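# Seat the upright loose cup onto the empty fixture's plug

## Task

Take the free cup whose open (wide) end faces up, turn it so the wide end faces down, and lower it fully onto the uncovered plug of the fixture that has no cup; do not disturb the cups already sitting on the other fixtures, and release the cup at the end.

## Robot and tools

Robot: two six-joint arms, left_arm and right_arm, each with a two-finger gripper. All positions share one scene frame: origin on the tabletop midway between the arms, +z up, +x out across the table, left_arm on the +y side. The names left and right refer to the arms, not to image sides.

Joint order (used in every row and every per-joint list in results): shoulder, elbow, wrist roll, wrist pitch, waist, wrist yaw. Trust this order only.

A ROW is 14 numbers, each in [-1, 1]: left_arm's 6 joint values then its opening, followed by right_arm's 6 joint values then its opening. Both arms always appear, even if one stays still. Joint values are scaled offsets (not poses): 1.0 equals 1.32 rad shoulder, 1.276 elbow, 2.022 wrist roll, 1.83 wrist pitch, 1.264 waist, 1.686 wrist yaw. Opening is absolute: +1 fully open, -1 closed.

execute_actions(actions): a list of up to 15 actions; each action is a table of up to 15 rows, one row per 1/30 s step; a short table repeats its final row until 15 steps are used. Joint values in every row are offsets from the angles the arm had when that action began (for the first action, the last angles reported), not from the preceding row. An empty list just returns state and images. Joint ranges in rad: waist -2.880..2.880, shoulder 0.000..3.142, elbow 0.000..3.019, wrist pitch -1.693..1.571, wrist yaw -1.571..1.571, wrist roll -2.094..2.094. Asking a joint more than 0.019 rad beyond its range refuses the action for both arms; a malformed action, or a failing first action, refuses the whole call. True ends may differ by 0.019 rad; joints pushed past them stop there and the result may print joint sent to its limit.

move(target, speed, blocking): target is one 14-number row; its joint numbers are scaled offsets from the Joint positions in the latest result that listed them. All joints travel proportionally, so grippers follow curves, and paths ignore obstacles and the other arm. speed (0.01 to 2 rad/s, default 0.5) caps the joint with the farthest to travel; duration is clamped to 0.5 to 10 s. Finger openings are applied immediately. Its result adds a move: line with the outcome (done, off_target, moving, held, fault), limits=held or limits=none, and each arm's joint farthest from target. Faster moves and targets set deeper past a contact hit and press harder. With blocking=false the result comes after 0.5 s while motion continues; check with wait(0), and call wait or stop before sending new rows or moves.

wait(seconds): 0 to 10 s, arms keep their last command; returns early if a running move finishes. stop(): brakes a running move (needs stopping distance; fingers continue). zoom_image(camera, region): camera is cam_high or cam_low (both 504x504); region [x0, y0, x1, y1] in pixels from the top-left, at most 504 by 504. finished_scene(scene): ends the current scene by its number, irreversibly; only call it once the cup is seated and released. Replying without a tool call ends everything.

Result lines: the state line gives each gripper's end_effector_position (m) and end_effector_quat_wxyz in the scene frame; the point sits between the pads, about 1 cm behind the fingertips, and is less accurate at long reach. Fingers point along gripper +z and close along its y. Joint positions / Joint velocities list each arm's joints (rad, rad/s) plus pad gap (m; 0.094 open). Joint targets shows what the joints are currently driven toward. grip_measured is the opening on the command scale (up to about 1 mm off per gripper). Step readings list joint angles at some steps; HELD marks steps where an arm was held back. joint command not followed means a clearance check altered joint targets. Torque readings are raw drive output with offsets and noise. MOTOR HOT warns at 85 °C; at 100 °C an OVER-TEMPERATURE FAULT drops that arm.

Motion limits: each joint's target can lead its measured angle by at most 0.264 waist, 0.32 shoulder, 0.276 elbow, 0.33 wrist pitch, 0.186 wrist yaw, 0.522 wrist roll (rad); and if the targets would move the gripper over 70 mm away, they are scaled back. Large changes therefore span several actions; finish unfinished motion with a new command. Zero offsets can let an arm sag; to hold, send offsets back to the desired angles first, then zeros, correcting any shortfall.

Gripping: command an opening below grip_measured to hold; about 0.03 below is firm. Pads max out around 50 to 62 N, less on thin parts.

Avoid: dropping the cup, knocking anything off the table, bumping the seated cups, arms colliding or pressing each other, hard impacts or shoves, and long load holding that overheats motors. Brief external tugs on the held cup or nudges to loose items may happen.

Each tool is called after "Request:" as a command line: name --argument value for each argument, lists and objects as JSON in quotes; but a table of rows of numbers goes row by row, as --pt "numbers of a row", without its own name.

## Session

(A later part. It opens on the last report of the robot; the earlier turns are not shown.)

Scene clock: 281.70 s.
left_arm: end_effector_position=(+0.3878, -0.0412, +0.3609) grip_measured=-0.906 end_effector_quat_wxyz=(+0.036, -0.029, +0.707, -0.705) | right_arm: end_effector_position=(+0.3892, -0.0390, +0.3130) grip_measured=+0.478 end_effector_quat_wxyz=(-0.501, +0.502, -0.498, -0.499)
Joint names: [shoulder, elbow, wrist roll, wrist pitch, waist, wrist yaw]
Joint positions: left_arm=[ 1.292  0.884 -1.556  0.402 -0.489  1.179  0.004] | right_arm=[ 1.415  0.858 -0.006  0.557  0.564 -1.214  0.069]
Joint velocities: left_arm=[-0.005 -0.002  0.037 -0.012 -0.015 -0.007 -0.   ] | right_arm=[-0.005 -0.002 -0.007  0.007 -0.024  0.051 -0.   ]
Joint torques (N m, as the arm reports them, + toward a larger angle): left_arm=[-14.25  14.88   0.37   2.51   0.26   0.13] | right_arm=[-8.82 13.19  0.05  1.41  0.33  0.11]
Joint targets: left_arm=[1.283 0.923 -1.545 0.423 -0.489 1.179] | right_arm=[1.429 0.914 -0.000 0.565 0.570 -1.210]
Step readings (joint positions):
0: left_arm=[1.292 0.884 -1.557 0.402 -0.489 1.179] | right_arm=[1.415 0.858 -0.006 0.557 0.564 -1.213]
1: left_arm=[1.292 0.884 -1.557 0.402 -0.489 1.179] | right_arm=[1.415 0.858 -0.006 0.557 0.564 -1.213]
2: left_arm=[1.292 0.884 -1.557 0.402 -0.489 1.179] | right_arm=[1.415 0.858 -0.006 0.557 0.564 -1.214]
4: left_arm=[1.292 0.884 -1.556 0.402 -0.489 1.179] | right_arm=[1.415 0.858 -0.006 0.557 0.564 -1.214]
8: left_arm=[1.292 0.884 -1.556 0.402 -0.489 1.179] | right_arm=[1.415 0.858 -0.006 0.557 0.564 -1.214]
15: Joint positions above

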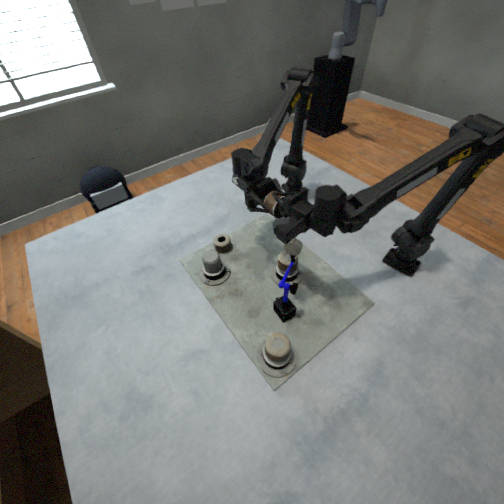

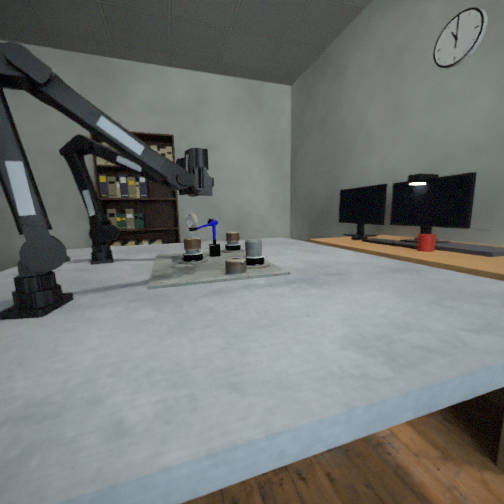

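Request:
execute_actions --actions '[[[-0.007,0.0306,0.0054,0.0115,0,0,-0.93,0.0106,0.0439,0.003,0.0044,0.0047,0.0024,0.42],[-0.007,0.0306,0.0054,0.0115,0,0,-0.90,0.0106,0.0439,0.003,0.0044,0.0047,0.0024,0.42],[-0.007,0.0306,0.0054,0.0115,0,0,-0.87,0.0106,0.0439,0.003,0.0044,0.0047,0.0024,0.42],[-0.007,0.0306,0.0054,0.0115,0,0,-0.83,0.0106,0.0439,0.003,0.0044,0.0047,0.0024,0.42],[-0.007,0.0306,0.0054,0.0115,0,0,-0.79,0.0106,0.0439,0.003,0.0044,0.0047,0.0024,0.42],[-0.007,0.0306,0.0054,0.0115,0,0,-0.75,0.0106,0.0439,0.003,0.0044,0.0047,0.0024,0.42],[-0.007,0.0306,0.0054,0.0115,0,0,-0.71,0.0106,0.0439,0.003,0.0044,0.0047,0.0024,0.42],[-0.007,0.0306,0.0054,0.0115,0,0,-0.67,0.0106,0.0439,0.003,0.0044,0.0047,0.0024,0.42],[-0.007,0.0306,0.0054,0.0115,0,0,-0.63,0.0106,0.0439,0.003,0.0044,0.0047,0.0024,0.42],[-0.007,0.0306,0.0054,0.0115,0,0,-0.60,0.0106,0.0439,0.003,0.0044,0.0047,0.0024,0.42]],[[-0.007,0.0306,0.0054,0.0115,0.0018,0,-0.6,0.0106,0.0439,0.003,0.0044,0.0047,0.0024,0.42],[-0.007,0.0306,0.0054,0.0115,0.0069,0,-0.6,0.0106,0.0439,0.003,0.0044,0.0047,0.0024,0.42],[-0.007,0.0306,0.0054,0.0115,0.0146,0.0013,-0.6,0.0106,0.0439,0.003,0.0044,0.0047,0.0024,0.42],[-0.007,0.0306,0.0054,0.0115,0.0244,0.0050,-0.6,0.0106,0.0439,0.003,0.0044,0.0047,0.0024,0.42],[-0.007,0.0306,0.0054,0.0115,0.0356,0.0107,-0.6,0.0106,0.0439,0.003,0.0044,0.0047,0.0024,0.42],[-0.007,0.0306,0.0054,0.0115,0.0478,0.0178,-0.6,0.0106,0.0439,0.003,0.0044,0.0047,0.0024,0.42],[-0.007,0.0306,0.0054,0.0115,0.0602,0.0260,-0.6,0.0106,0.0439,0.003,0.0044,0.0047,0.0024,0.42],[-0.007,0.0306,0.0054,0.0115,0.0724,0.0349,-0.6,0.0106,0.0439,0.003,0.0044,0.0047,0.0024,0.42],[-0.007,0.0306,0.0054,0.0115,0.0836,0.0440,-0.6,0.0106,0.0439,0.003,0.0044,0.0047,0.0024,0.42],[-0.007,0.0306,0.0054,0.0115,0.0934,0.0529,-0.6,0.0106,0.0439,0.003,0.0044,0.0047,0.0024,0.42],[-0.007,0.0306,0.0054,0.0115,0.1011,0.0611,-0.6,0.0106,0.0439,0.003,0.0044,0.0047,0.0024,0.42],[-0.007,0.0306,0.0054,0.0115,0.1062,0.0682,-0.6,0.0106,0.0439,0.003,0.0044,0.0047,0.0024,0.42],[-0.007,0.0306,0.0054,0.0115,0.108,0.0739,-0.6,0.0106,0.0439,0.003,0.0044,0.0047,0.0024,0.42],[-0.007,0.0306,0.0054,0.0115,0.108,0.0776,-0.6,0.0106,0.0439,0.003,0.0044,0.0047,0.0024,0.42],[-0.007,0.0306,0.0054,0.0115,0.108,0.0789,-0.6,0.0106,0.0439,0.003,0.0044,0.0047,0.0024,0.42]]]'

Request:
wait --seconds 0.3

Request:
zoom_image --camera "cam_high" --region '[230, 165, 310, 240]'

Scene clock: 328.93 s.
left_arm: end_effector_position=(+0.4038, +0.0147, +0.3627) grip_measured=-0.603 end_effector_quat_wxyz=(+0.046, -0.030, +0.706, -0.706) | right_arm: end_effector_position=(+0.3931, -0.0375, +0.3050) grip_measured=+0.478 end_effector_quat_wxyz=(-0.497, +0.498, -0.505, -0.500)
Joint names: [shoulder, elbow, wrist roll, wrist pitch, waist, wrist yaw]
Joint positions: left_arm=[ 1.292  0.884 -1.556  0.416 -0.348  1.302  0.019] | right_arm=[ 1.433  0.859 -0.006  0.557  0.565 -1.208  0.069]
Joint velocities: left_arm=[-0.005 -0.007 -0.051  0.002  0.171  0.081 -0.   ] | right_arm=[ 0.034  0.002  0.007 -0.002  0.005 -0.022  0.   ]
Joint torques (N m, as the arm reports them, + toward a larger angle): left_arm=[-13.37  14.68   0.36   2.21   0.1    0.29] | right_arm=[-9.89 12.99  0.05  1.54  0.74 -0.12]
Joint targets: left_arm=[1.283 0.923 -1.545 0.429 -0.352 1.312] | right_arm=[1.438 0.914 -0.000 0.565 0.570 -1.210]
Step readings (joint positions; steps 1 to 15: 1st action; 16 to 30: 2nd action):
0: left_arm=[1.292 0.884 -1.556 0.402 -0.489 1.179] | right_arm=[1.415 0.858 -0.006 0.557 0.564 -1.214]
1: left_arm=[1.292 0.884 -1.556 0.402 -0.489 1.179] | right_arm=[1.415 0.858 -0.006 0.557 0.564 -1.214]
2: left_arm=[1.292 0.884 -1.556 0.402 -0.489 1.179] | right_arm=[1.415 0.858 -0.006 0.557 0.564 -1.214]
4: left_arm=[1.292 0.884 -1.556 0.402 -0.489 1.179] | right_arm=[1.415 0.858 -0.006 0.557 0.564 -1.214]
8: left_arm=[1.292 0.884 -1.556 0.407 -0.489 1.179] | right_arm=[1.420 0.858 -0.006 0.557 0.564 -1.214]
15: left_arm=[1.292 0.884 -1.556 0.408 -0.489 1.179] | right_arm=[1.423 0.858 -0.006 0.557 0.565 -1.214]
16: left_arm=[1.292 0.884 -1.556 0.409 -0.489 1.179] | right_arm=[1.424 0.858 -0.006 0.557 0.565 -1.214]
17: left_arm=[1.292 0.884 -1.556 0.410 -0.488 1.179] | right_arm=[1.424 0.858 -0.006 0.557 0.565 -1.214]
19: left_arm=[1.292 0.884 -1.556 0.411 -0.484 1.180] | right_arm=[1.425 0.858 -0.006 0.557 0.565 -1.214]
23: left_arm=[1.292 0.884 -1.556 0.412 -0.448 1.224] | right_arm=[1.429 0.858 -0.006 0.557 0.565 -1.209]
30: Joint positions above

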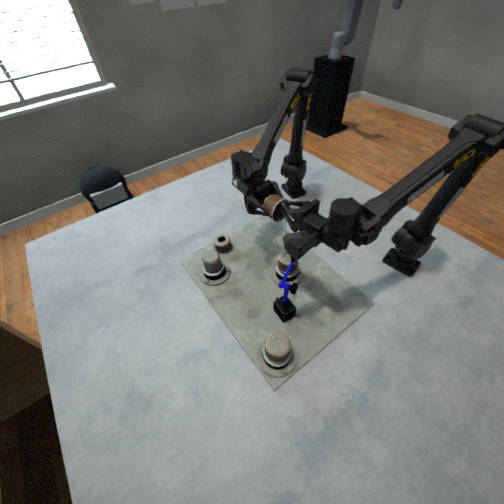

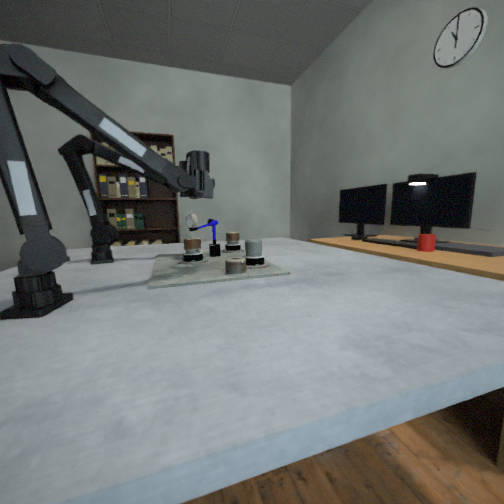

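Scene clock: 329.23 s.
left_arm: end_effector_position=(+0.4039, +0.0162, +0.3628) grip_measured=-0.603 end_effector_quat_wxyz=(+0.046, -0.029, +0.706, -0.706) | right_arm: end_effector_position=(+0.3935, -0.0374, +0.3035) grip_measured=+0.478 end_effector_quat_wxyz=(-0.496, +0.498, -0.506, -0.500)
Joint names: [shoulder, elbow, wrist roll, wrist pitch, waist, wrist yaw]
Joint positions: left_arm=[ 1.292  0.884 -1.556  0.417 -0.345  1.307  0.019] | right_arm=[ 1.436  0.859 -0.006  0.557  0.565 -1.208  0.069]
Joint velocities: left_arm=[-0.005  0.007 -0.066 -0.007 -0.005 -0.037 -0.   ] | right_arm=[-0.005 -0.007 -0.007  0.012 -0.005  0.051 -0.001]
Joint torques (N m, as the arm reports them, + toward a larger angle): left_arm=[-14.69  14.75   0.36   2.13  -0.32   0.28] | right_arm=[-9.83 13.06  0.05  1.44  0.15 -0.11]
Joint targets: left_arm=[1.283 0.923 -1.545 0.429 -0.352 1.312] | right_arm=[1.437 0.914 -0.000 0.565 0.570 -1.210]
wait: 0.30 s; at rest by 0.27 s

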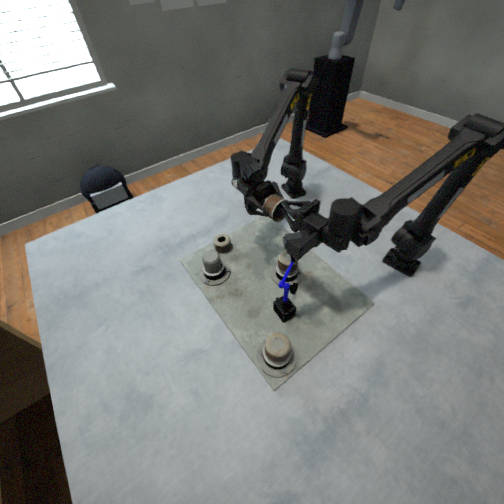

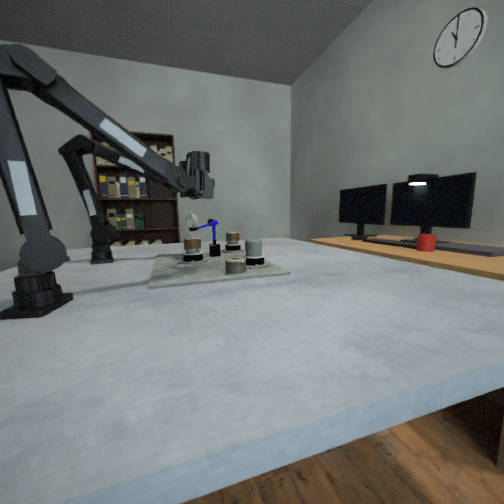

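Region (230, 165, 310, 240) of cam_high's 504x504 image, scaled by 6.300, with more detail than that image has; it fills the top 472 rows of this view, and the rest is white.

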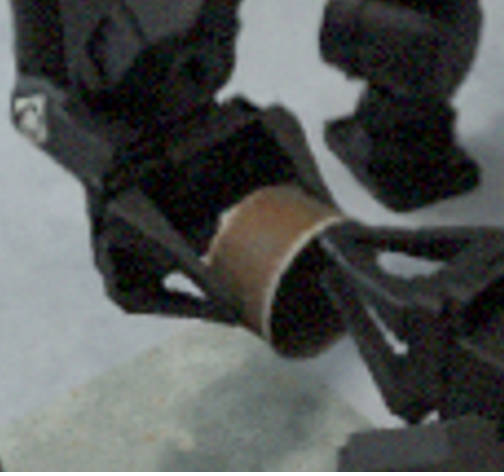

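Request:
move --target '[-0.047,-0.497,0.0054,0.325,0.55,0.0,-0.6,0.4273,0.8918,0.003,-1.0,-0.0134,0.7539,0.42]' --speed 0.9

Scene clock: 343.10 s.
left_arm: end_effector_position=(+0.3204, +0.2573, +0.1925) grip_measured=-0.603 end_effector_quat_wxyz=(+0.282, -0.267, +0.654, -0.649) | right_arm: end_effector_position=(+0.6285, -0.1411, +0.1783) grip_measured=+0.478 end_effector_quat_wxyz=(+0.117, -0.171, +0.978, -0.011)
Joint names: [shoulder, elbow, wrist roll, wrist pitch, waist, wrist yaw]
Joint positions: left_arm=[ 1.246  0.256 -1.556  0.999  0.346  1.307  0.019] | right_arm=[ 2.     1.924 -0.006 -1.268  0.552  0.061  0.069]
Joint velocities: left_arm=[-0.015 -0.002 -0.007 -0.002 -0.024 -0.007 -0.   ] | right_arm=[-0.005  0.007 -0.037 -0.002  0.005 -0.066  0.001]
Joint torques (N m, as the arm reports them, + toward a larger angle): left_arm=[-9.    7.06  0.36  2.13  0.64  0.09] | right_arm=[-18.43  15.17   0.06   0.17  -0.65   0.11]
Joint targets: left_arm=[1.230 0.251 -1.545 1.012 0.350 1.307] | right_arm=[2.000 1.997 -0.000 -1.273 0.548 0.063]
move: off_target (right_arm); limits=none; left_arm: farthest joint: the shoulder, 0.016 radians from its target (0.062 radians at the start); right_arm: farthest joint: the elbow, 0.073 radians from its target (1.138 radians at the start)

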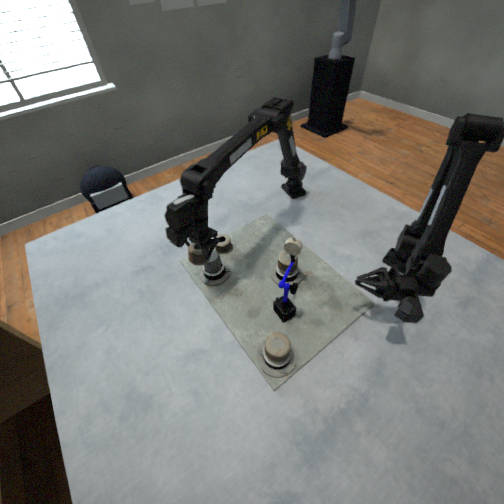

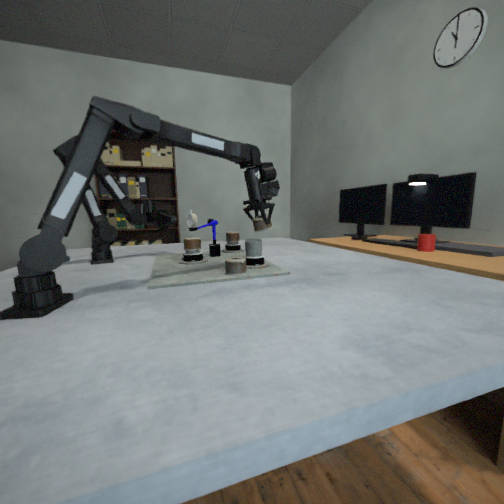

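Request:
zoom_image --camera "cam_low" --region '[230, 195, 290, 265]'

Region (230, 195, 290, 265) of cam_low's 504x504 image, scaled by 7.200, with more detail than that image has; it fills the left 432 columns of this view, and the rest is white.

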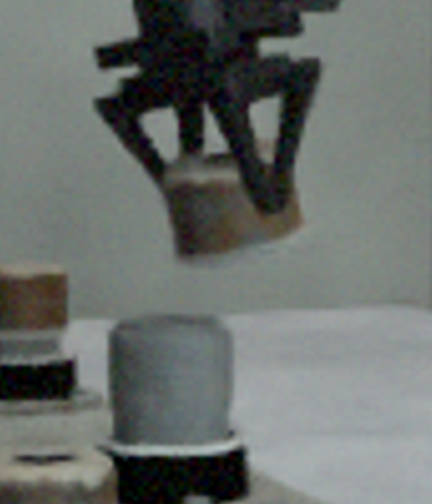

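Request:
execute_actions --actions '[[[-0.0121,-0.0039,0.0054,0.0071,0.0032,0,-0.6,0.0004,0.0574,0.003,-0.0042,-0.0032,0.0012,0.42],[-0.0121,-0.0039,0.0054,0.0071,0.0032,0,-0.6,0.0015,0.0582,0.003,-0.0085,-0.0032,0.0012,0.42],[-0.0121,-0.0039,0.0054,0.0071,0.0032,0,-0.6,0.0033,0.0592,0.003,-0.0151,-0.0032,0.0012,0.42],[-0.0121,-0.0039,0.0054,0.0071,0.0032,0,-0.6,0.0055,0.0606,0.003,-0.0236,-0.0032,0.0012,0.42],[-0.0121,-0.0039,0.0054,0.0071,0.0032,0,-0.6,0.0082,0.0623,0.003,-0.0335,-0.0032,0.0012,0.42],[-0.0121,-0.0039,0.0054,0.0071,0.0032,0,-0.6,0.0111,0.0641,0.003,-0.0446,-0.0032,0.0012,0.42],[-0.0121,-0.0039,0.0054,0.0071,0.0032,0,-0.6,0.0142,0.0660,0.003,-0.0562,-0.0032,0.0012,0.42],[-0.0121,-0.0039,0.0054,0.0071,0.0032,0,-0.6,0.0173,0.0680,0.003,-0.0681,-0.0032,0.0012,0.42],[-0.0121,-0.0039,0.0054,0.0071,0.0032,0,-0.6,0.0204,0.0699,0.003,-0.0797,-0.0032,0.0012,0.42],[-0.0121,-0.0039,0.0054,0.0071,0.0032,0,-0.6,0.0233,0.0717,0.003,-0.0908,-0.0032,0.0012,0.42],[-0.0121,-0.0039,0.0054,0.0071,0.0032,0,-0.6,0.0260,0.0734,0.003,-0.1007,-0.0032,0.0012,0.42],[-0.0121,-0.0039,0.0054,0.0071,0.0032,0,-0.6,0.0282,0.0748,0.003,-0.1092,-0.0032,0.0012,0.42],[-0.0121,-0.0039,0.0054,0.0071,0.0032,0,-0.6,0.0300,0.0758,0.003,-0.1158,-0.0032,0.0012,0.42],[-0.0121,-0.0039,0.0054,0.0071,0.0032,0,-0.6,0.0311,0.0766,0.003,-0.1201,-0.0032,0.0012,0.42],[-0.0121,-0.0039,0.0054,0.0071,0.0032,0,-0.6,0.0315,0.0768,0.003,-0.1216,-0.0032,0.0012,0.42]]]'

Request:
wait --seconds 0.5

Request:
zoom_image --camera "cam_low" --region '[234, 212, 274, 262]'

Request:
zoom_image --camera "cam_high" --region '[185, 230, 240, 285]'

Scene clock: 366.50 s.
left_arm: end_effector_position=(+0.3204, +0.2573, +0.1925) grip_measured=-0.603 end_effector_quat_wxyz=(+0.282, -0.267, +0.654, -0.649) | right_arm: end_effector_position=(+0.5913, -0.1545, +0.1632) grip_measured=+0.478 end_effector_quat_wxyz=(+0.016, -0.175, +0.984, -0.028)
Joint names: [shoulder, elbow, wrist roll, wrist pitch, waist, wrist yaw]
Joint positions: left_arm=[ 1.246  0.256 -1.556  0.999  0.346  1.307  0.019] | right_arm=[ 2.032  1.952 -0.006 -1.467  0.552  0.061  0.069]
Joint velocities: left_arm=[ 0.005 -0.022 -0.066 -0.007 -0.005 -0.007 -0.   ] | right_arm=[ 0.103  0.022 -0.051 -0.291 -0.015 -0.081  0.   ]
Joint torques (N m, as the arm reports them, + toward a larger angle): left_arm=[-8.82  6.92  0.36  2.15  0.63  0.09] | right_arm=[-18.02  14.65   0.06  -0.06  -0.53   0.08]
Joint targets: left_arm=[1.230 0.251 -1.545 1.012 0.350 1.307] | right_arm=[2.041 2.022 -0.000 -1.491 0.548 0.063]
Step readings (joint positions):
0: left_arm=[1.246 0.256 -1.556 0.999 0.346 1.307] | right_arm=[2.000 1.924 -0.006 -1.268 0.552 0.061]
1: left_arm=[1.246 0.256 -1.556 0.999 0.346 1.307] | right_arm=[2.000 1.924 -0.006 -1.268 0.552 0.061]
2: left_arm=[1.246 0.256 -1.556 0.999 0.346 1.307] | right_arm=[2.000 1.924 -0.006 -1.270 0.552 0.061]
4: left_arm=[1.246 0.256 -1.556 0.999 0.346 1.307] | right_arm=[2.001 1.927 -0.006 -1.283 0.552 0.061]
8: left_arm=[1.246 0.256 -1.556 0.999 0.346 1.307] | right_arm=[2.007 1.939 -0.006 -1.345 0.552 0.061]
15: Joint positions above

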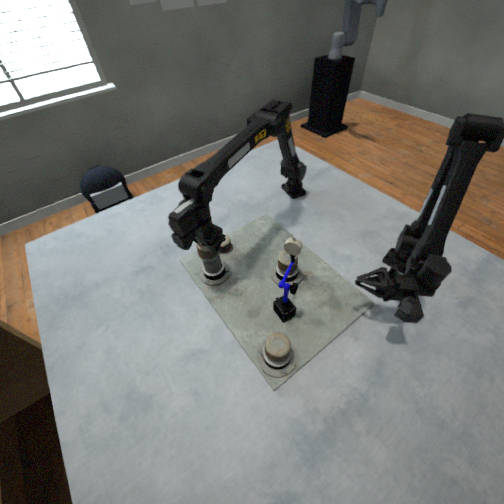

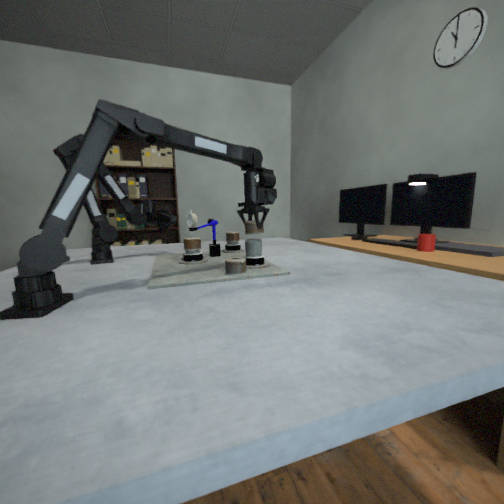

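Scene clock: 367.00 s.
left_arm: end_effector_position=(+0.3204, +0.2573, +0.1925) grip_measured=-0.603 end_effector_quat_wxyz=(+0.282, -0.267, +0.654, -0.649) | right_arm: end_effector_position=(+0.5887, -0.1554, +0.1558) grip_measured=+0.478 end_effector_quat_wxyz=(+0.004, -0.175, +0.984, -0.030)
Joint names: [shoulder, elbow, wrist roll, wrist pitch, waist, wrist yaw]
Joint positions: left_arm=[ 1.246  0.256 -1.556  0.999  0.346  1.307  0.019] | right_arm=[ 2.046  1.954 -0.006 -1.483  0.552  0.061  0.069]
Joint velocities: left_arm=[-0.015 -0.012 -0.007 -0.017  0.005  0.007 -0.001] | right_arm=[-0.005 -0.002 -0.007 -0.002 -0.005 -0.007 -0.   ]
Joint torques (N m, as the arm reports them, + toward a larger angle): left_arm=[-8.85  6.91  0.36  2.13  0.58  0.09] | right_arm=[-18.37  14.3    0.06  -0.45  -0.57   0.08]
Joint targets: left_arm=[1.230 0.251 -1.545 1.012 0.350 1.307] | right_arm=[2.041 2.022 -0.000 -1.491 0.548 0.063]
wait: 0.50 s; at rest by 0.47 s

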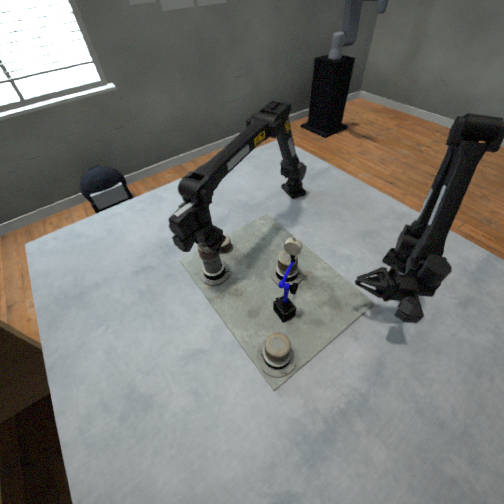

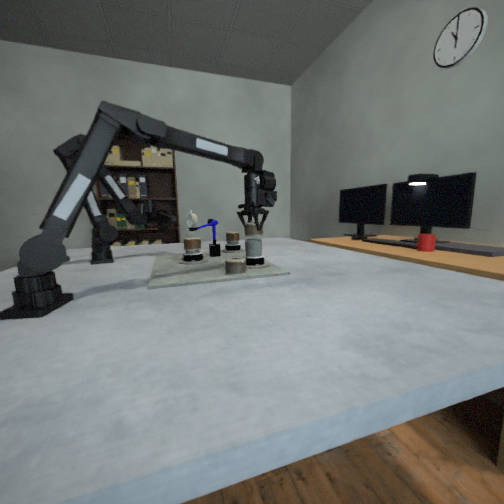

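Region (234, 212, 274, 262) of cam_low's 504x504 image, scaled by 10.080, with more detail than that image has; it fills the left 403 columns of this view, and the rest is white.

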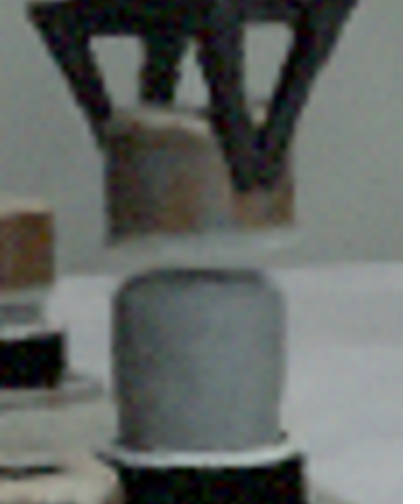

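Region (185, 230, 240, 285) of cam_high's 504x504 image, scaled by 9.164, with more detail than that image has.

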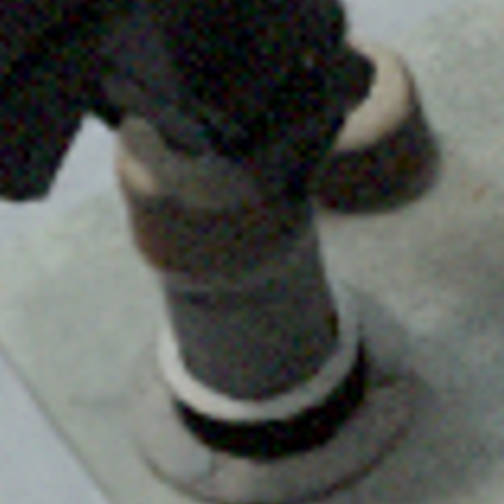

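Request:
zoom_image --camera "cam_low" --region '[240, 220, 268, 244]'

Region (240, 220, 268, 244) of cam_low's 504x504 image, scaled by 18.000, with more detail than that image has; it fills the top 432 rows of this view, and the rest is white.

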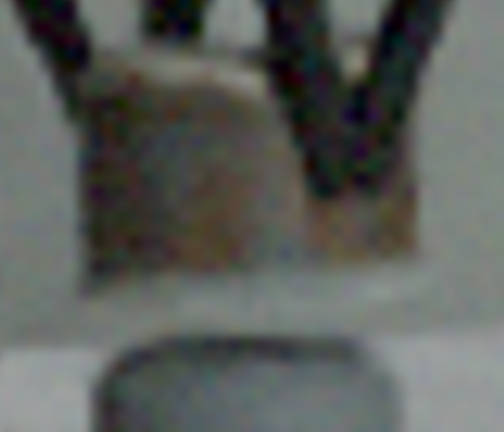

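Request:
execute_actions --actions '[[[-0.0121,-0.0039,0.0054,0.0071,0.0032,0,-0.6,-0.0038,0.0533,0.003,-0.0044,-0.0036,0.0006,0.42],[-0.0121,-0.0039,0.0054,0.0071,0.0032,0,-0.6,-0.0038,0.0533,0.003,-0.0044,-0.0046,-0.0013,0.42],[-0.0121,-0.0039,0.0054,0.0071,0.0032,0,-0.6,-0.0038,0.0533,0.003,-0.0044,-0.0061,-0.0041,0.42],[-0.0121,-0.0039,0.0054,0.0071,0.0032,0,-0.6,-0.0038,0.0533,0.003,-0.0044,-0.0080,-0.0077,0.42],[-0.0121,-0.0039,0.0054,0.0071,0.0032,0,-0.6,-0.0038,0.0533,0.003,-0.0044,-0.0102,-0.0120,0.42],[-0.0121,-0.0039,0.0054,0.0071,0.0032,0,-0.6,-0.0038,0.0533,0.003,-0.0044,-0.0126,-0.0168,0.42],[-0.0121,-0.0039,0.0054,0.0071,0.0032,0,-0.6,-0.0038,0.0533,0.003,-0.0044,-0.0151,-0.0218,0.42],[-0.0121,-0.0039,0.0054,0.0071,0.0032,0,-0.6,-0.0038,0.0533,0.003,-0.0044,-0.0175,-0.0268,0.42],[-0.0121,-0.0039,0.0054,0.0071,0.0032,0,-0.6,-0.0038,0.0533,0.003,-0.0044,-0.0197,-0.0318,0.42],[-0.0121,-0.0039,0.0054,0.0071,0.0032,0,-0.6,-0.0038,0.0533,0.003,-0.0044,-0.0216,-0.0366,0.42],[-0.0121,-0.0039,0.0054,0.0071,0.0032,0,-0.6,-0.0038,0.0533,0.003,-0.0044,-0.0231,-0.0409,0.42],[-0.0121,-0.0039,0.0054,0.0071,0.0032,0,-0.6,-0.0038,0.0533,0.003,-0.0044,-0.0241,-0.0445,0.42],[-0.0121,-0.0039,0.0054,0.0071,0.0032,0,-0.6,-0.0038,0.0533,0.003,-0.0044,-0.0245,-0.0473,0.42],[-0.0121,-0.0039,0.0054,0.0071,0.0032,0,-0.6,-0.0038,0.0533,0.003,-0.0044,-0.0245,-0.0492,0.42],[-0.0121,-0.0039,0.0054,0.0071,0.0032,0,-0.6,-0.0038,0.0533,0.003,-0.0044,-0.0245,-0.0498,0.42]]]'

Request:
wait --seconds 0.5

Request:
zoom_image --camera "cam_low" --region '[240, 220, 268, 244]'

Request:
zoom_image --camera "cam_high" --region '[185, 230, 240, 285]'

Scene clock: 385.10 s.
left_arm: end_effector_position=(+0.3204, +0.2573, +0.1925) grip_measured=-0.603 end_effector_quat_wxyz=(+0.282, -0.267, +0.654, -0.649) | right_arm: end_effector_position=(+0.5892, -0.1571, +0.1556) grip_measured=+0.478 end_effector_quat_wxyz=(-0.003, -0.163, +0.987, +0.009)
Joint names: [shoulder, elbow, wrist roll, wrist pitch, waist, wrist yaw]
Joint positions: left_arm=[ 1.246  0.256 -1.556  0.999  0.346  1.307  0.019] | right_arm=[ 2.046  1.954 -0.006 -1.483  0.528 -0.018  0.069]
Joint velocities: left_arm=[ 0.005 -0.012  0.022  0.012 -0.005  0.022  0.   ] | right_arm=[-0.005 -0.017  0.022 -0.012 -0.073 -0.11  -0.001]
Joint torques (N m, as the arm reports them, + toward a larger angle): left_arm=[-8.87  6.91  0.36  2.16  0.64  0.09] | right_arm=[-18.81  14.38   0.05  -0.38  -0.56  -0.13]
Joint targets: left_arm=[1.230 0.251 -1.545 1.012 0.350 1.307] | right_arm=[2.041 2.022 -0.000 -1.491 0.522 -0.023]
Step readings (joint positions):
0: left_arm=[1.246 0.256 -1.556 0.999 0.346 1.307] | right_arm=[2.046 1.954 -0.006 -1.483 0.552 0.061]
1: left_arm=[1.246 0.256 -1.556 0.999 0.346 1.307] | right_arm=[2.046 1.954 -0.006 -1.483 0.552 0.061]
2: left_arm=[1.246 0.256 -1.556 0.999 0.346 1.307] | right_arm=[2.046 1.954 -0.006 -1.483 0.552 0.061]
4: left_arm=[1.246 0.256 -1.556 0.999 0.346 1.307] | right_arm=[2.046 1.954 -0.006 -1.483 0.552 0.054]
8: left_arm=[1.246 0.256 -1.556 0.999 0.346 1.307] | right_arm=[2.046 1.954 -0.006 -1.483 0.548 0.025]
15: Joint positions above

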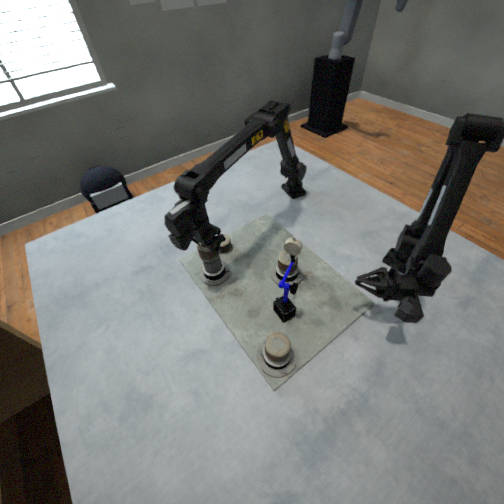

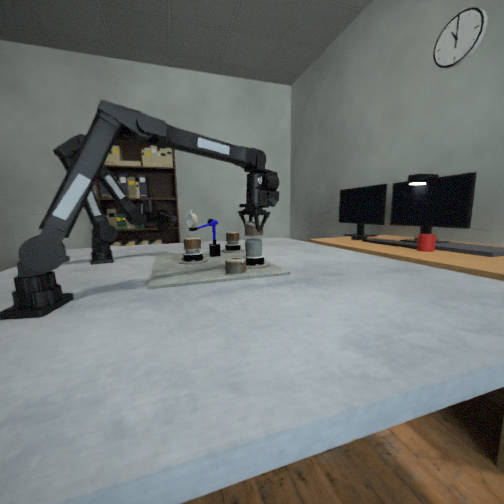

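Scene clock: 385.60 s.
left_arm: end_effector_position=(+0.3204, +0.2573, +0.1925) grip_measured=-0.603 end_effector_quat_wxyz=(+0.282, -0.267, +0.654, -0.649) | right_arm: end_effector_position=(+0.5903, -0.1604, +0.1556) grip_measured=+0.478 end_effector_quat_wxyz=(-0.003, -0.160, +0.987, +0.010)
Joint names: [shoulder, elbow, wrist roll, wrist pitch, waist, wrist yaw]
Joint positions: left_arm=[ 1.246  0.256 -1.556  0.999  0.346  1.307  0.019] | right_arm=[ 2.046  1.954 -0.006 -1.483  0.522 -0.021  0.069]
Joint velocities: left_arm=[ 0.005 -0.022 -0.007 -0.002 -0.005  0.037  0.   ] | right_arm=[ 0.005 -0.012  0.037  0.027 -0.015 -0.037 -0.   ]
Joint torques (N m, as the arm reports them, + toward a larger angle): left_arm=[-8.92  6.92  0.35  2.15  0.57  0.1 ] | right_arm=[-18.76  14.37   0.05  -0.4   -0.47  -0.11]
Joint targets: left_arm=[1.230 0.251 -1.545 1.012 0.350 1.307] | right_arm=[2.041 2.022 -0.000 -1.491 0.521 -0.023]
wait: 0.50 s; at rest by 0.27 s

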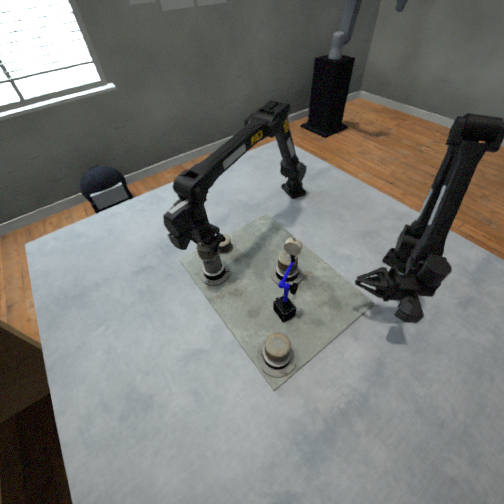

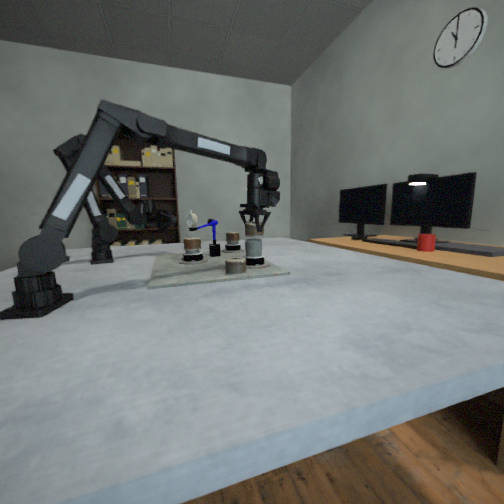

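Region (240, 220, 268, 244) of cam_low's 504x504 image, scaled by 18.000, with more detail than that image has; it fills the top 432 rows of this view, and the rest is white.

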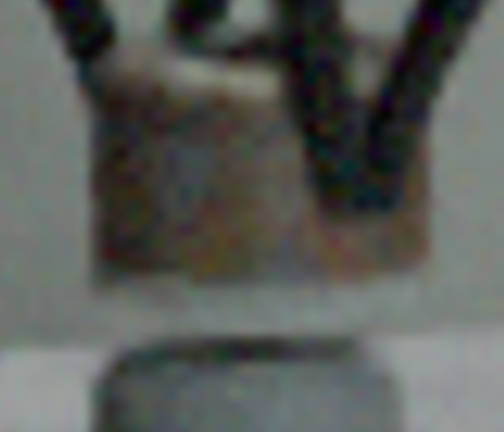

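Region (185, 230, 240, 285) of cam_high's 504x504 image, scaled by 9.164, with more detail than that image has.

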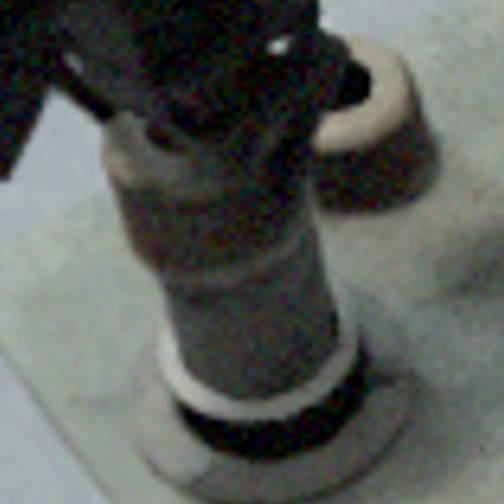

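Request:
execute_actions --actions '[[[-0.0121,-0.0039,0.0054,0.0071,0.0032,0,-0.6,-0.0035,0.0535,0.003,-0.0046,-0.0007,-0.0012,0.42],[-0.0121,-0.0039,0.0054,0.0071,0.0032,0,-0.6,-0.0025,0.0541,0.003,-0.0053,-0.0005,-0.0012,0.42],[-0.0121,-0.0039,0.0054,0.0071,0.0032,0,-0.6,-0.0010,0.0550,0.003,-0.0063,-0.0001,-0.0012,0.42],[-0.0121,-0.0039,0.0054,0.0071,0.0032,0,-0.6,0.0008,0.0562,0.003,-0.0076,0.0004,-0.0012,0.42],[-0.0121,-0.0039,0.0054,0.0071,0.0032,0,-0.6,0.0031,0.0577,0.003,-0.0092,0.0010,-0.0012,0.42],[-0.0121,-0.0039,0.0054,0.0071,0.0032,0,-0.6,0.0055,0.0592,0.003,-0.0109,0.0017,-0.0012,0.42],[-0.0121,-0.0039,0.0054,0.0071,0.0032,0,-0.6,0.0081,0.0609,0.003,-0.0127,0.0024,-0.0012,0.42],[-0.0121,-0.0039,0.0054,0.0071,0.0032,0,-0.6,0.0108,0.0625,0.003,-0.0145,0.0031,-0.0012,0.42],[-0.0121,-0.0039,0.0054,0.0071,0.0032,0,-0.6,0.0134,0.0642,0.003,-0.0163,0.0038,-0.0012,0.42],[-0.0121,-0.0039,0.0054,0.0071,0.0032,0,-0.6,0.0158,0.0657,0.003,-0.0180,0.0045,-0.0012,0.42],[-0.0121,-0.0039,0.0054,0.0071,0.0032,0,-0.6,0.0181,0.0672,0.003,-0.0196,0.0051,-0.0012,0.42],[-0.0121,-0.0039,0.0054,0.0071,0.0032,0,-0.6,0.0199,0.0684,0.003,-0.0209,0.0056,-0.0012,0.42],[-0.0121,-0.0039,0.0054,0.0071,0.0032,0,-0.6,0.0214,0.0693,0.003,-0.0219,0.0060,-0.0012,0.42],[-0.0121,-0.0039,0.0054,0.0071,0.0032,0,-0.6,0.0224,0.0699,0.003,-0.0226,0.0062,-0.0012,0.42],[-0.0121,-0.0039,0.0054,0.0071,0.0032,0,-0.6,0.0227,0.0701,0.003,-0.0228,0.0063,-0.0012,0.42]]]'

Request:
wait --seconds 0.5

Request:
zoom_image --camera "cam_low" --region '[240, 220, 268, 248]'

Request:
zoom_image --camera "cam_high" --region '[185, 230, 240, 285]'

Scene clock: 411.93 s.
left_arm: end_effector_position=(+0.3204, +0.2573, +0.1925) grip_measured=-0.603 end_effector_quat_wxyz=(+0.282, -0.267, +0.654, -0.649) | right_arm: end_effector_position=(+0.5900, -0.1605, +0.1524) grip_measured=+0.478 end_effector_quat_wxyz=(-0.016, -0.160, +0.987, +0.008)
Joint names: [shoulder, elbow, wrist roll, wrist pitch, waist, wrist yaw]
Joint positions: left_arm=[ 1.246  0.256 -1.556  0.999  0.346  1.307  0.019] | right_arm=[ 2.065  1.978 -0.006 -1.512  0.522 -0.021  0.069]
Joint velocities: left_arm=[ 0.005  0.002  0.051 -0.002  0.005 -0.037  0.   ] | right_arm=[ 0.073  0.007  0.037 -0.037 -0.015 -0.051  0.001]
Joint torques (N m, as the arm reports them, + toward a larger angle): left_arm=[-8.82  6.91  0.36  2.15  0.54  0.1 ] | right_arm=[-18.22  14.16   0.05  -0.43   0.55  -0.1 ]
Joint targets: left_arm=[1.230 0.251 -1.545 1.012 0.350 1.307] | right_arm=[2.076 2.044 -0.000 -1.524 0.530 -0.023]
Step readings (joint positions):
0: left_arm=[1.246 0.256 -1.556 0.999 0.346 1.307] | right_arm=[2.046 1.954 -0.006 -1.483 0.522 -0.021]
1: left_arm=[1.246 0.256 -1.556 0.999 0.346 1.307] | right_arm=[2.046 1.954 -0.006 -1.483 0.522 -0.021]
2: left_arm=[1.246 0.256 -1.556 0.999 0.346 1.307] | right_arm=[2.046 1.954 -0.006 -1.483 0.522 -0.021]
4: left_arm=[1.246 0.256 -1.556 0.999 0.346 1.307] | right_arm=[2.046 1.955 -0.006 -1.485 0.522 -0.021]
8: left_arm=[1.246 0.256 -1.556 0.999 0.346 1.307] | right_arm=[2.049 1.962 -0.006 -1.495 0.522 -0.021]
15: Joint positions above

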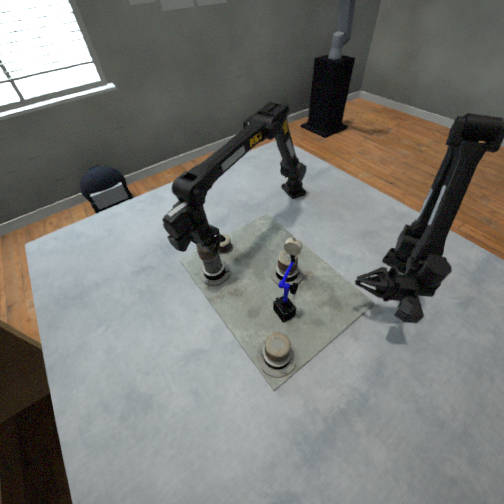

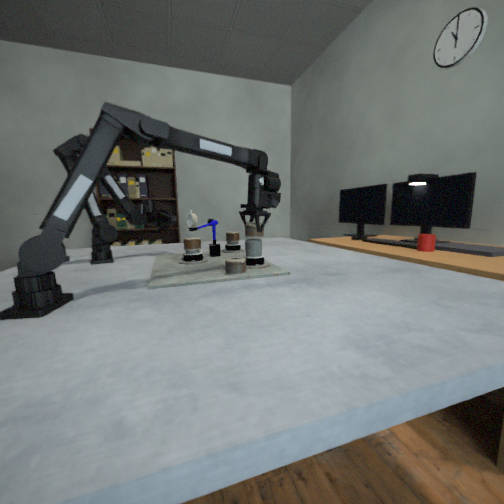

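Scene clock: 412.43 s.
left_arm: end_effector_position=(+0.3204, +0.2573, +0.1925) grip_measured=-0.603 end_effector_quat_wxyz=(+0.282, -0.267, +0.654, -0.649) | right_arm: end_effector_position=(+0.5895, -0.1601, +0.1455) grip_measured=+0.478 end_effector_quat_wxyz=(-0.023, -0.161, +0.987, +0.007)
Joint names: [shoulder, elbow, wrist roll, wrist pitch, waist, wrist yaw]
Joint positions: left_arm=[ 1.246  0.256 -1.556  0.999  0.346  1.307  0.019] | right_arm=[ 2.077  1.978 -0.006 -1.515  0.523 -0.021  0.069]
Joint velocities: left_arm=[-0.024 -0.007  0.007  0.007  0.005 -0.007  0.   ] | right_arm=[-0.015  0.002 -0.066 -0.022  0.005  0.007 -0.   ]
Joint torques (N m, as the arm reports them, + toward a larger angle): left_arm=[-8.9   6.92  0.36  2.16  0.61  0.09] | right_arm=[-18.28  14.18   0.05  -0.54   0.58  -0.11]
Joint targets: left_arm=[1.230 0.251 -1.545 1.012 0.350 1.307] | right_arm=[2.076 2.044 -0.000 -1.524 0.530 -0.023]
wait: 0.50 s; at rest by 0.33 s

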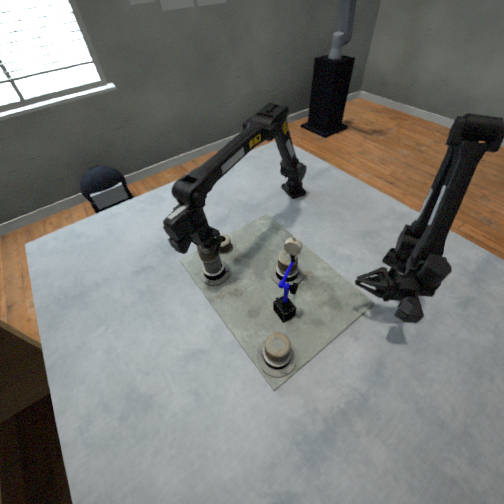

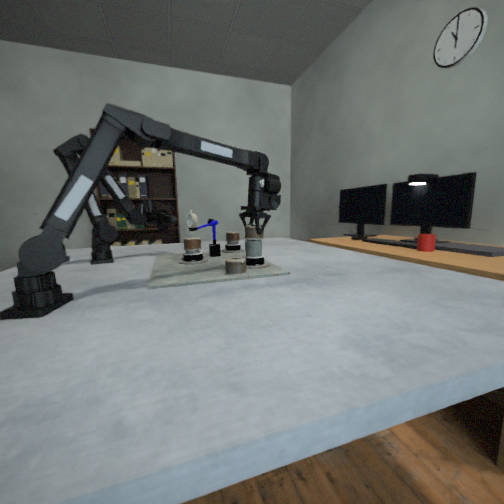

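Region (240, 220, 268, 248) of cam_low's 504x504 image, scaled by 18.000, with more detail than that image has.

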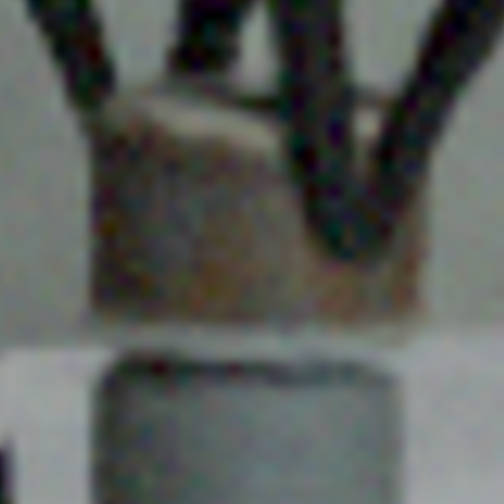

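Region (185, 230, 240, 285) of cam_high's 504x504 image, scaled by 9.164, with more detail than that image has.

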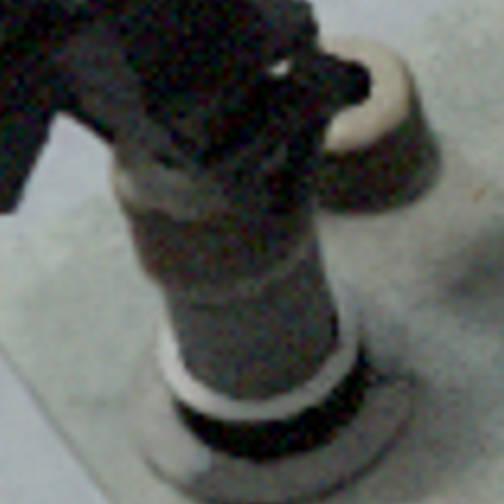

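Request:
zoom_image --camera "cam_high" --region '[194, 244, 228, 278]'

Region (194, 244, 228, 278) of cam_high's 504x504 image, scaled by 14.824, with more detail than that image has.

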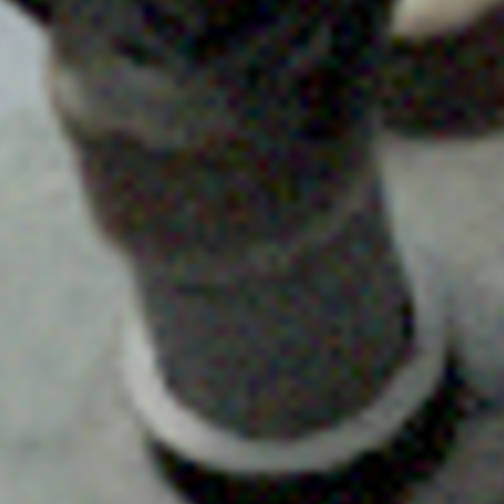

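Request:
execute_actions --actions '[[[-0.0121,-0.0039,0.0054,0.0071,0.0032,0,-0.6,-0.0008,0.0446,0.003,-0.0032,0.0063,-0.0012,0.42],[-0.0121,-0.0039,0.0054,0.0071,0.0032,0,-0.6,-0.0008,0.0374,0.003,-0.0015,0.0071,-0.0012,0.42],[-0.0121,-0.0039,0.0054,0.0071,0.0032,0,-0.6,-0.0008,0.0303,0.003,0.0002,0.0079,-0.0012,0.42],[-0.0121,-0.0039,0.0054,0.0071,0.0032,0,-0.6,-0.0008,0.0231,0.003,0.0018,0.0087,-0.0012,0.42],[-0.0121,-0.0039,0.0054,0.0071,0.0032,0,-0.6,-0.0008,0.0160,0.003,0.0035,0.0095,-0.0012,0.42],[-0.0121,-0.0039,0.0054,0.0071,0.0032,0,-0.6,-0.0008,0.0146,0.003,0.0044,0.0095,-0.0012,0.42],[-0.0121,-0.0039,0.0054,0.0071,0.0032,0,-0.6,-0.0008,0.0132,0.003,0.0053,0.0095,-0.0012,0.42],[-0.0121,-0.0039,0.0054,0.0071,0.0032,0,-0.6,-0.0008,0.0118,0.003,0.0062,0.0095,-0.0012,0.42],[-0.0121,-0.0039,0.0054,0.0071,0.0032,0,-0.6,-0.0008,0.0104,0.003,0.0071,0.0095,-0.0012,0.42],[-0.0121,-0.0039,0.0054,0.0071,0.0032,0,-0.6,-0.0008,0.0090,0.003,0.0080,0.0095,-0.0012,0.42],[-0.0121,-0.0039,0.0054,0.0071,0.0032,0,-0.6,-0.0008,0.0076,0.003,0.0090,0.0095,-0.0012,0.42],[-0.0121,-0.0039,0.0054,0.0071,0.0032,0,-0.6,-0.0008,0.0062,0.003,0.0099,0.0095,-0.0012,0.42],[-0.0121,-0.0039,0.0054,0.0071,0.0032,0,-0.6,-0.0008,0.0048,0.003,0.0108,0.0095,-0.0012,0.42],[-0.0121,-0.0039,0.0054,0.0071,0.0032,0,-0.6,-0.0008,0.0034,0.003,0.0117,0.0095,-0.0012,0.42],[-0.0121,-0.0039,0.0054,0.0071,0.0032,0,-0.6,-0.0008,0.0020,0.003,0.0126,0.0095,-0.0012,0.42]]]'

Request:
wait --seconds 0.4

Request:
zoom_image --camera "cam_low" --region '[240, 220, 268, 248]'

Request:
zoom_image --camera "cam_high" --region '[194, 244, 228, 278]'

Scene clock: 444.10 s.
left_arm: end_effector_position=(+0.3204, +0.2573, +0.1925) grip_measured=-0.603 end_effector_quat_wxyz=(+0.282, -0.267, +0.654, -0.649) | right_arm: end_effector_position=(+0.5906, -0.1557, +0.1452) grip_measured=+0.478 end_effector_quat_wxyz=(-0.018, -0.164, +0.986, +0.008)
Joint names: [shoulder, elbow, wrist roll, wrist pitch, waist, wrist yaw]
Joint positions: left_arm=[ 1.246  0.256 -1.556  0.999  0.346  1.307  0.019] | right_arm=[ 2.077  1.977 -0.006 -1.504  0.529 -0.021  0.069]
Joint velocities: left_arm=[-0.034  0.002  0.037  0.017 -0.005 -0.037  0.   ] | right_arm=[-0.015 -0.032 -0.037  0.056 -0.015 -0.007  0.   ]
Joint torques (N m, as the arm reports them, + toward a larger angle): left_arm=[-8.93  6.92  0.36  2.16  0.57  0.09] | right_arm=[-18.63   9.22   0.05   0.18   0.57  -0.11]
Joint targets: left_arm=[1.230 0.251 -1.545 1.012 0.350 1.307] | right_arm=[2.076 1.981 -0.000 -1.492 0.535 -0.023]
Step readings (joint positions):
0: left_arm=[1.246 0.256 -1.556 0.999 0.346 1.307] | right_arm=[2.077 1.978 -0.006 -1.515 0.523 -0.021]
1: left_arm=[1.246 0.256 -1.556 0.999 0.346 1.307] | right_arm=[2.077 1.978 -0.006 -1.515 0.523 -0.021]
2: left_arm=[1.246 0.256 -1.556 0.999 0.346 1.307] | right_arm=[2.077 1.978 -0.006 -1.515 0.523 -0.021]
4: left_arm=[1.246 0.256 -1.556 0.999 0.346 1.307] | right_arm=[2.077 1.978 -0.006 -1.515 0.523 -0.021]
8: left_arm=[1.246 0.256 -1.556 0.999 0.346 1.307] | right_arm=[2.077 1.978 -0.006 -1.515 0.526 -0.021]
15: Joint positions above

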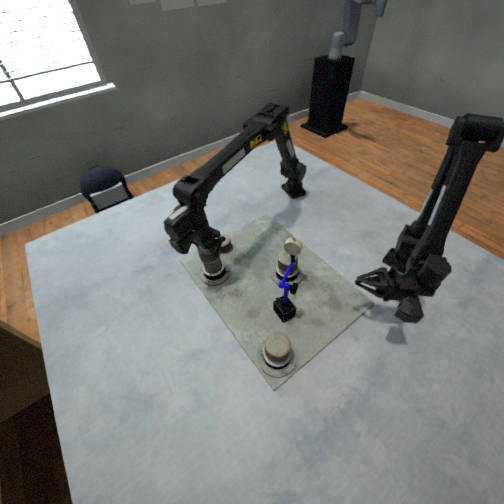

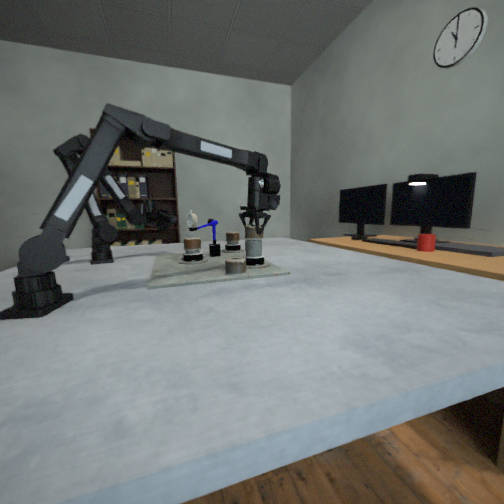

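Scene clock: 444.50 s.
left_arm: end_effector_position=(+0.3204, +0.2573, +0.1925) grip_measured=-0.603 end_effector_quat_wxyz=(+0.282, -0.267, +0.654, -0.649) | right_arm: end_effector_position=(+0.5899, -0.1559, +0.1432) grip_measured=+0.478 end_effector_quat_wxyz=(-0.019, -0.164, +0.986, +0.007)
Joint names: [shoulder, elbow, wrist roll, wrist pitch, waist, wrist yaw]
Joint positions: left_arm=[ 1.246  0.256 -1.556  0.999  0.346  1.307  0.019] | right_arm=[ 2.077  1.972 -0.006 -1.501  0.529 -0.021  0.069]
Joint velocities: left_arm=[ 0.005  0.017 -0.022  0.012  0.015 -0.037 -0.   ] | right_arm=[-0.015  0.007  0.037  0.002 -0.005  0.037  0.   ]
Joint torques (N m, as the arm reports them, + toward a larger angle): left_arm=[-8.86  6.91  0.36  2.15  0.6   0.09] | right_arm=[-18.97   9.59   0.06   0.18   0.4   -0.1 ]
Joint targets: left_arm=[1.230 0.251 -1.545 1.012 0.350 1.307] | right_arm=[2.076 1.980 -0.000 -1.492 0.535 -0.023]
wait: 0.40 s; at rest by 0.30 s

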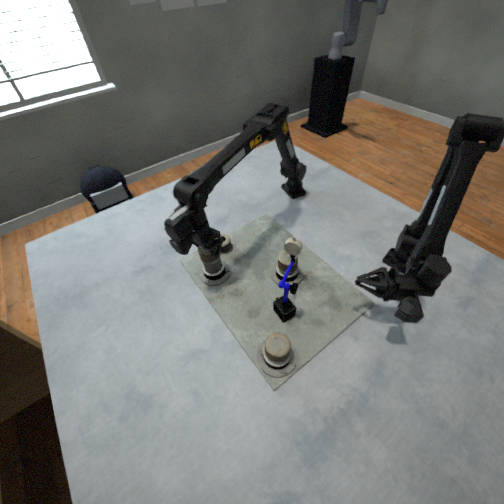

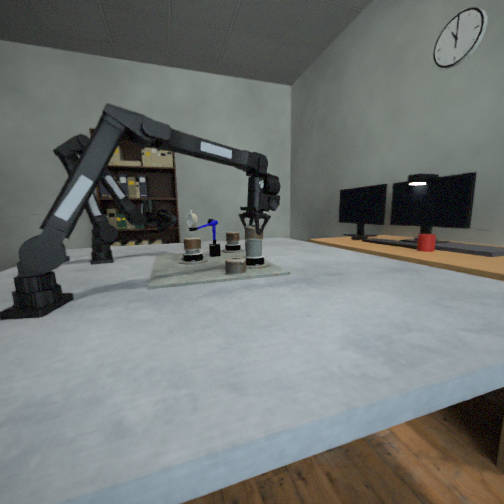

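Region (240, 220, 268, 248) of cam_low's 504x504 image, scaled by 18.000, with more detail than that image has.

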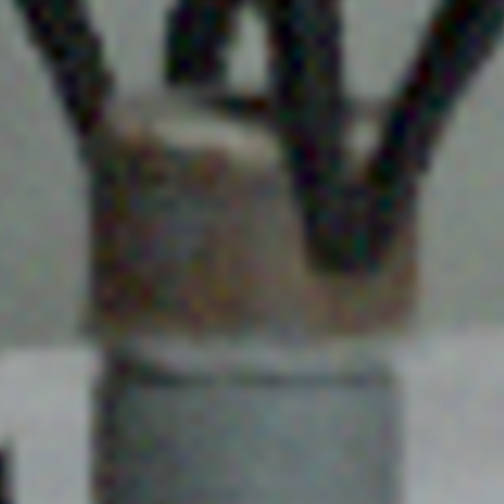

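Region (194, 244, 228, 278) of cam_high's 504x504 image, scaled by 14.824, with more detail than that image has.

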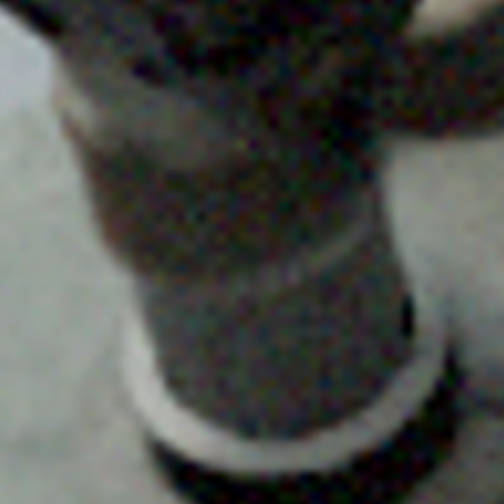

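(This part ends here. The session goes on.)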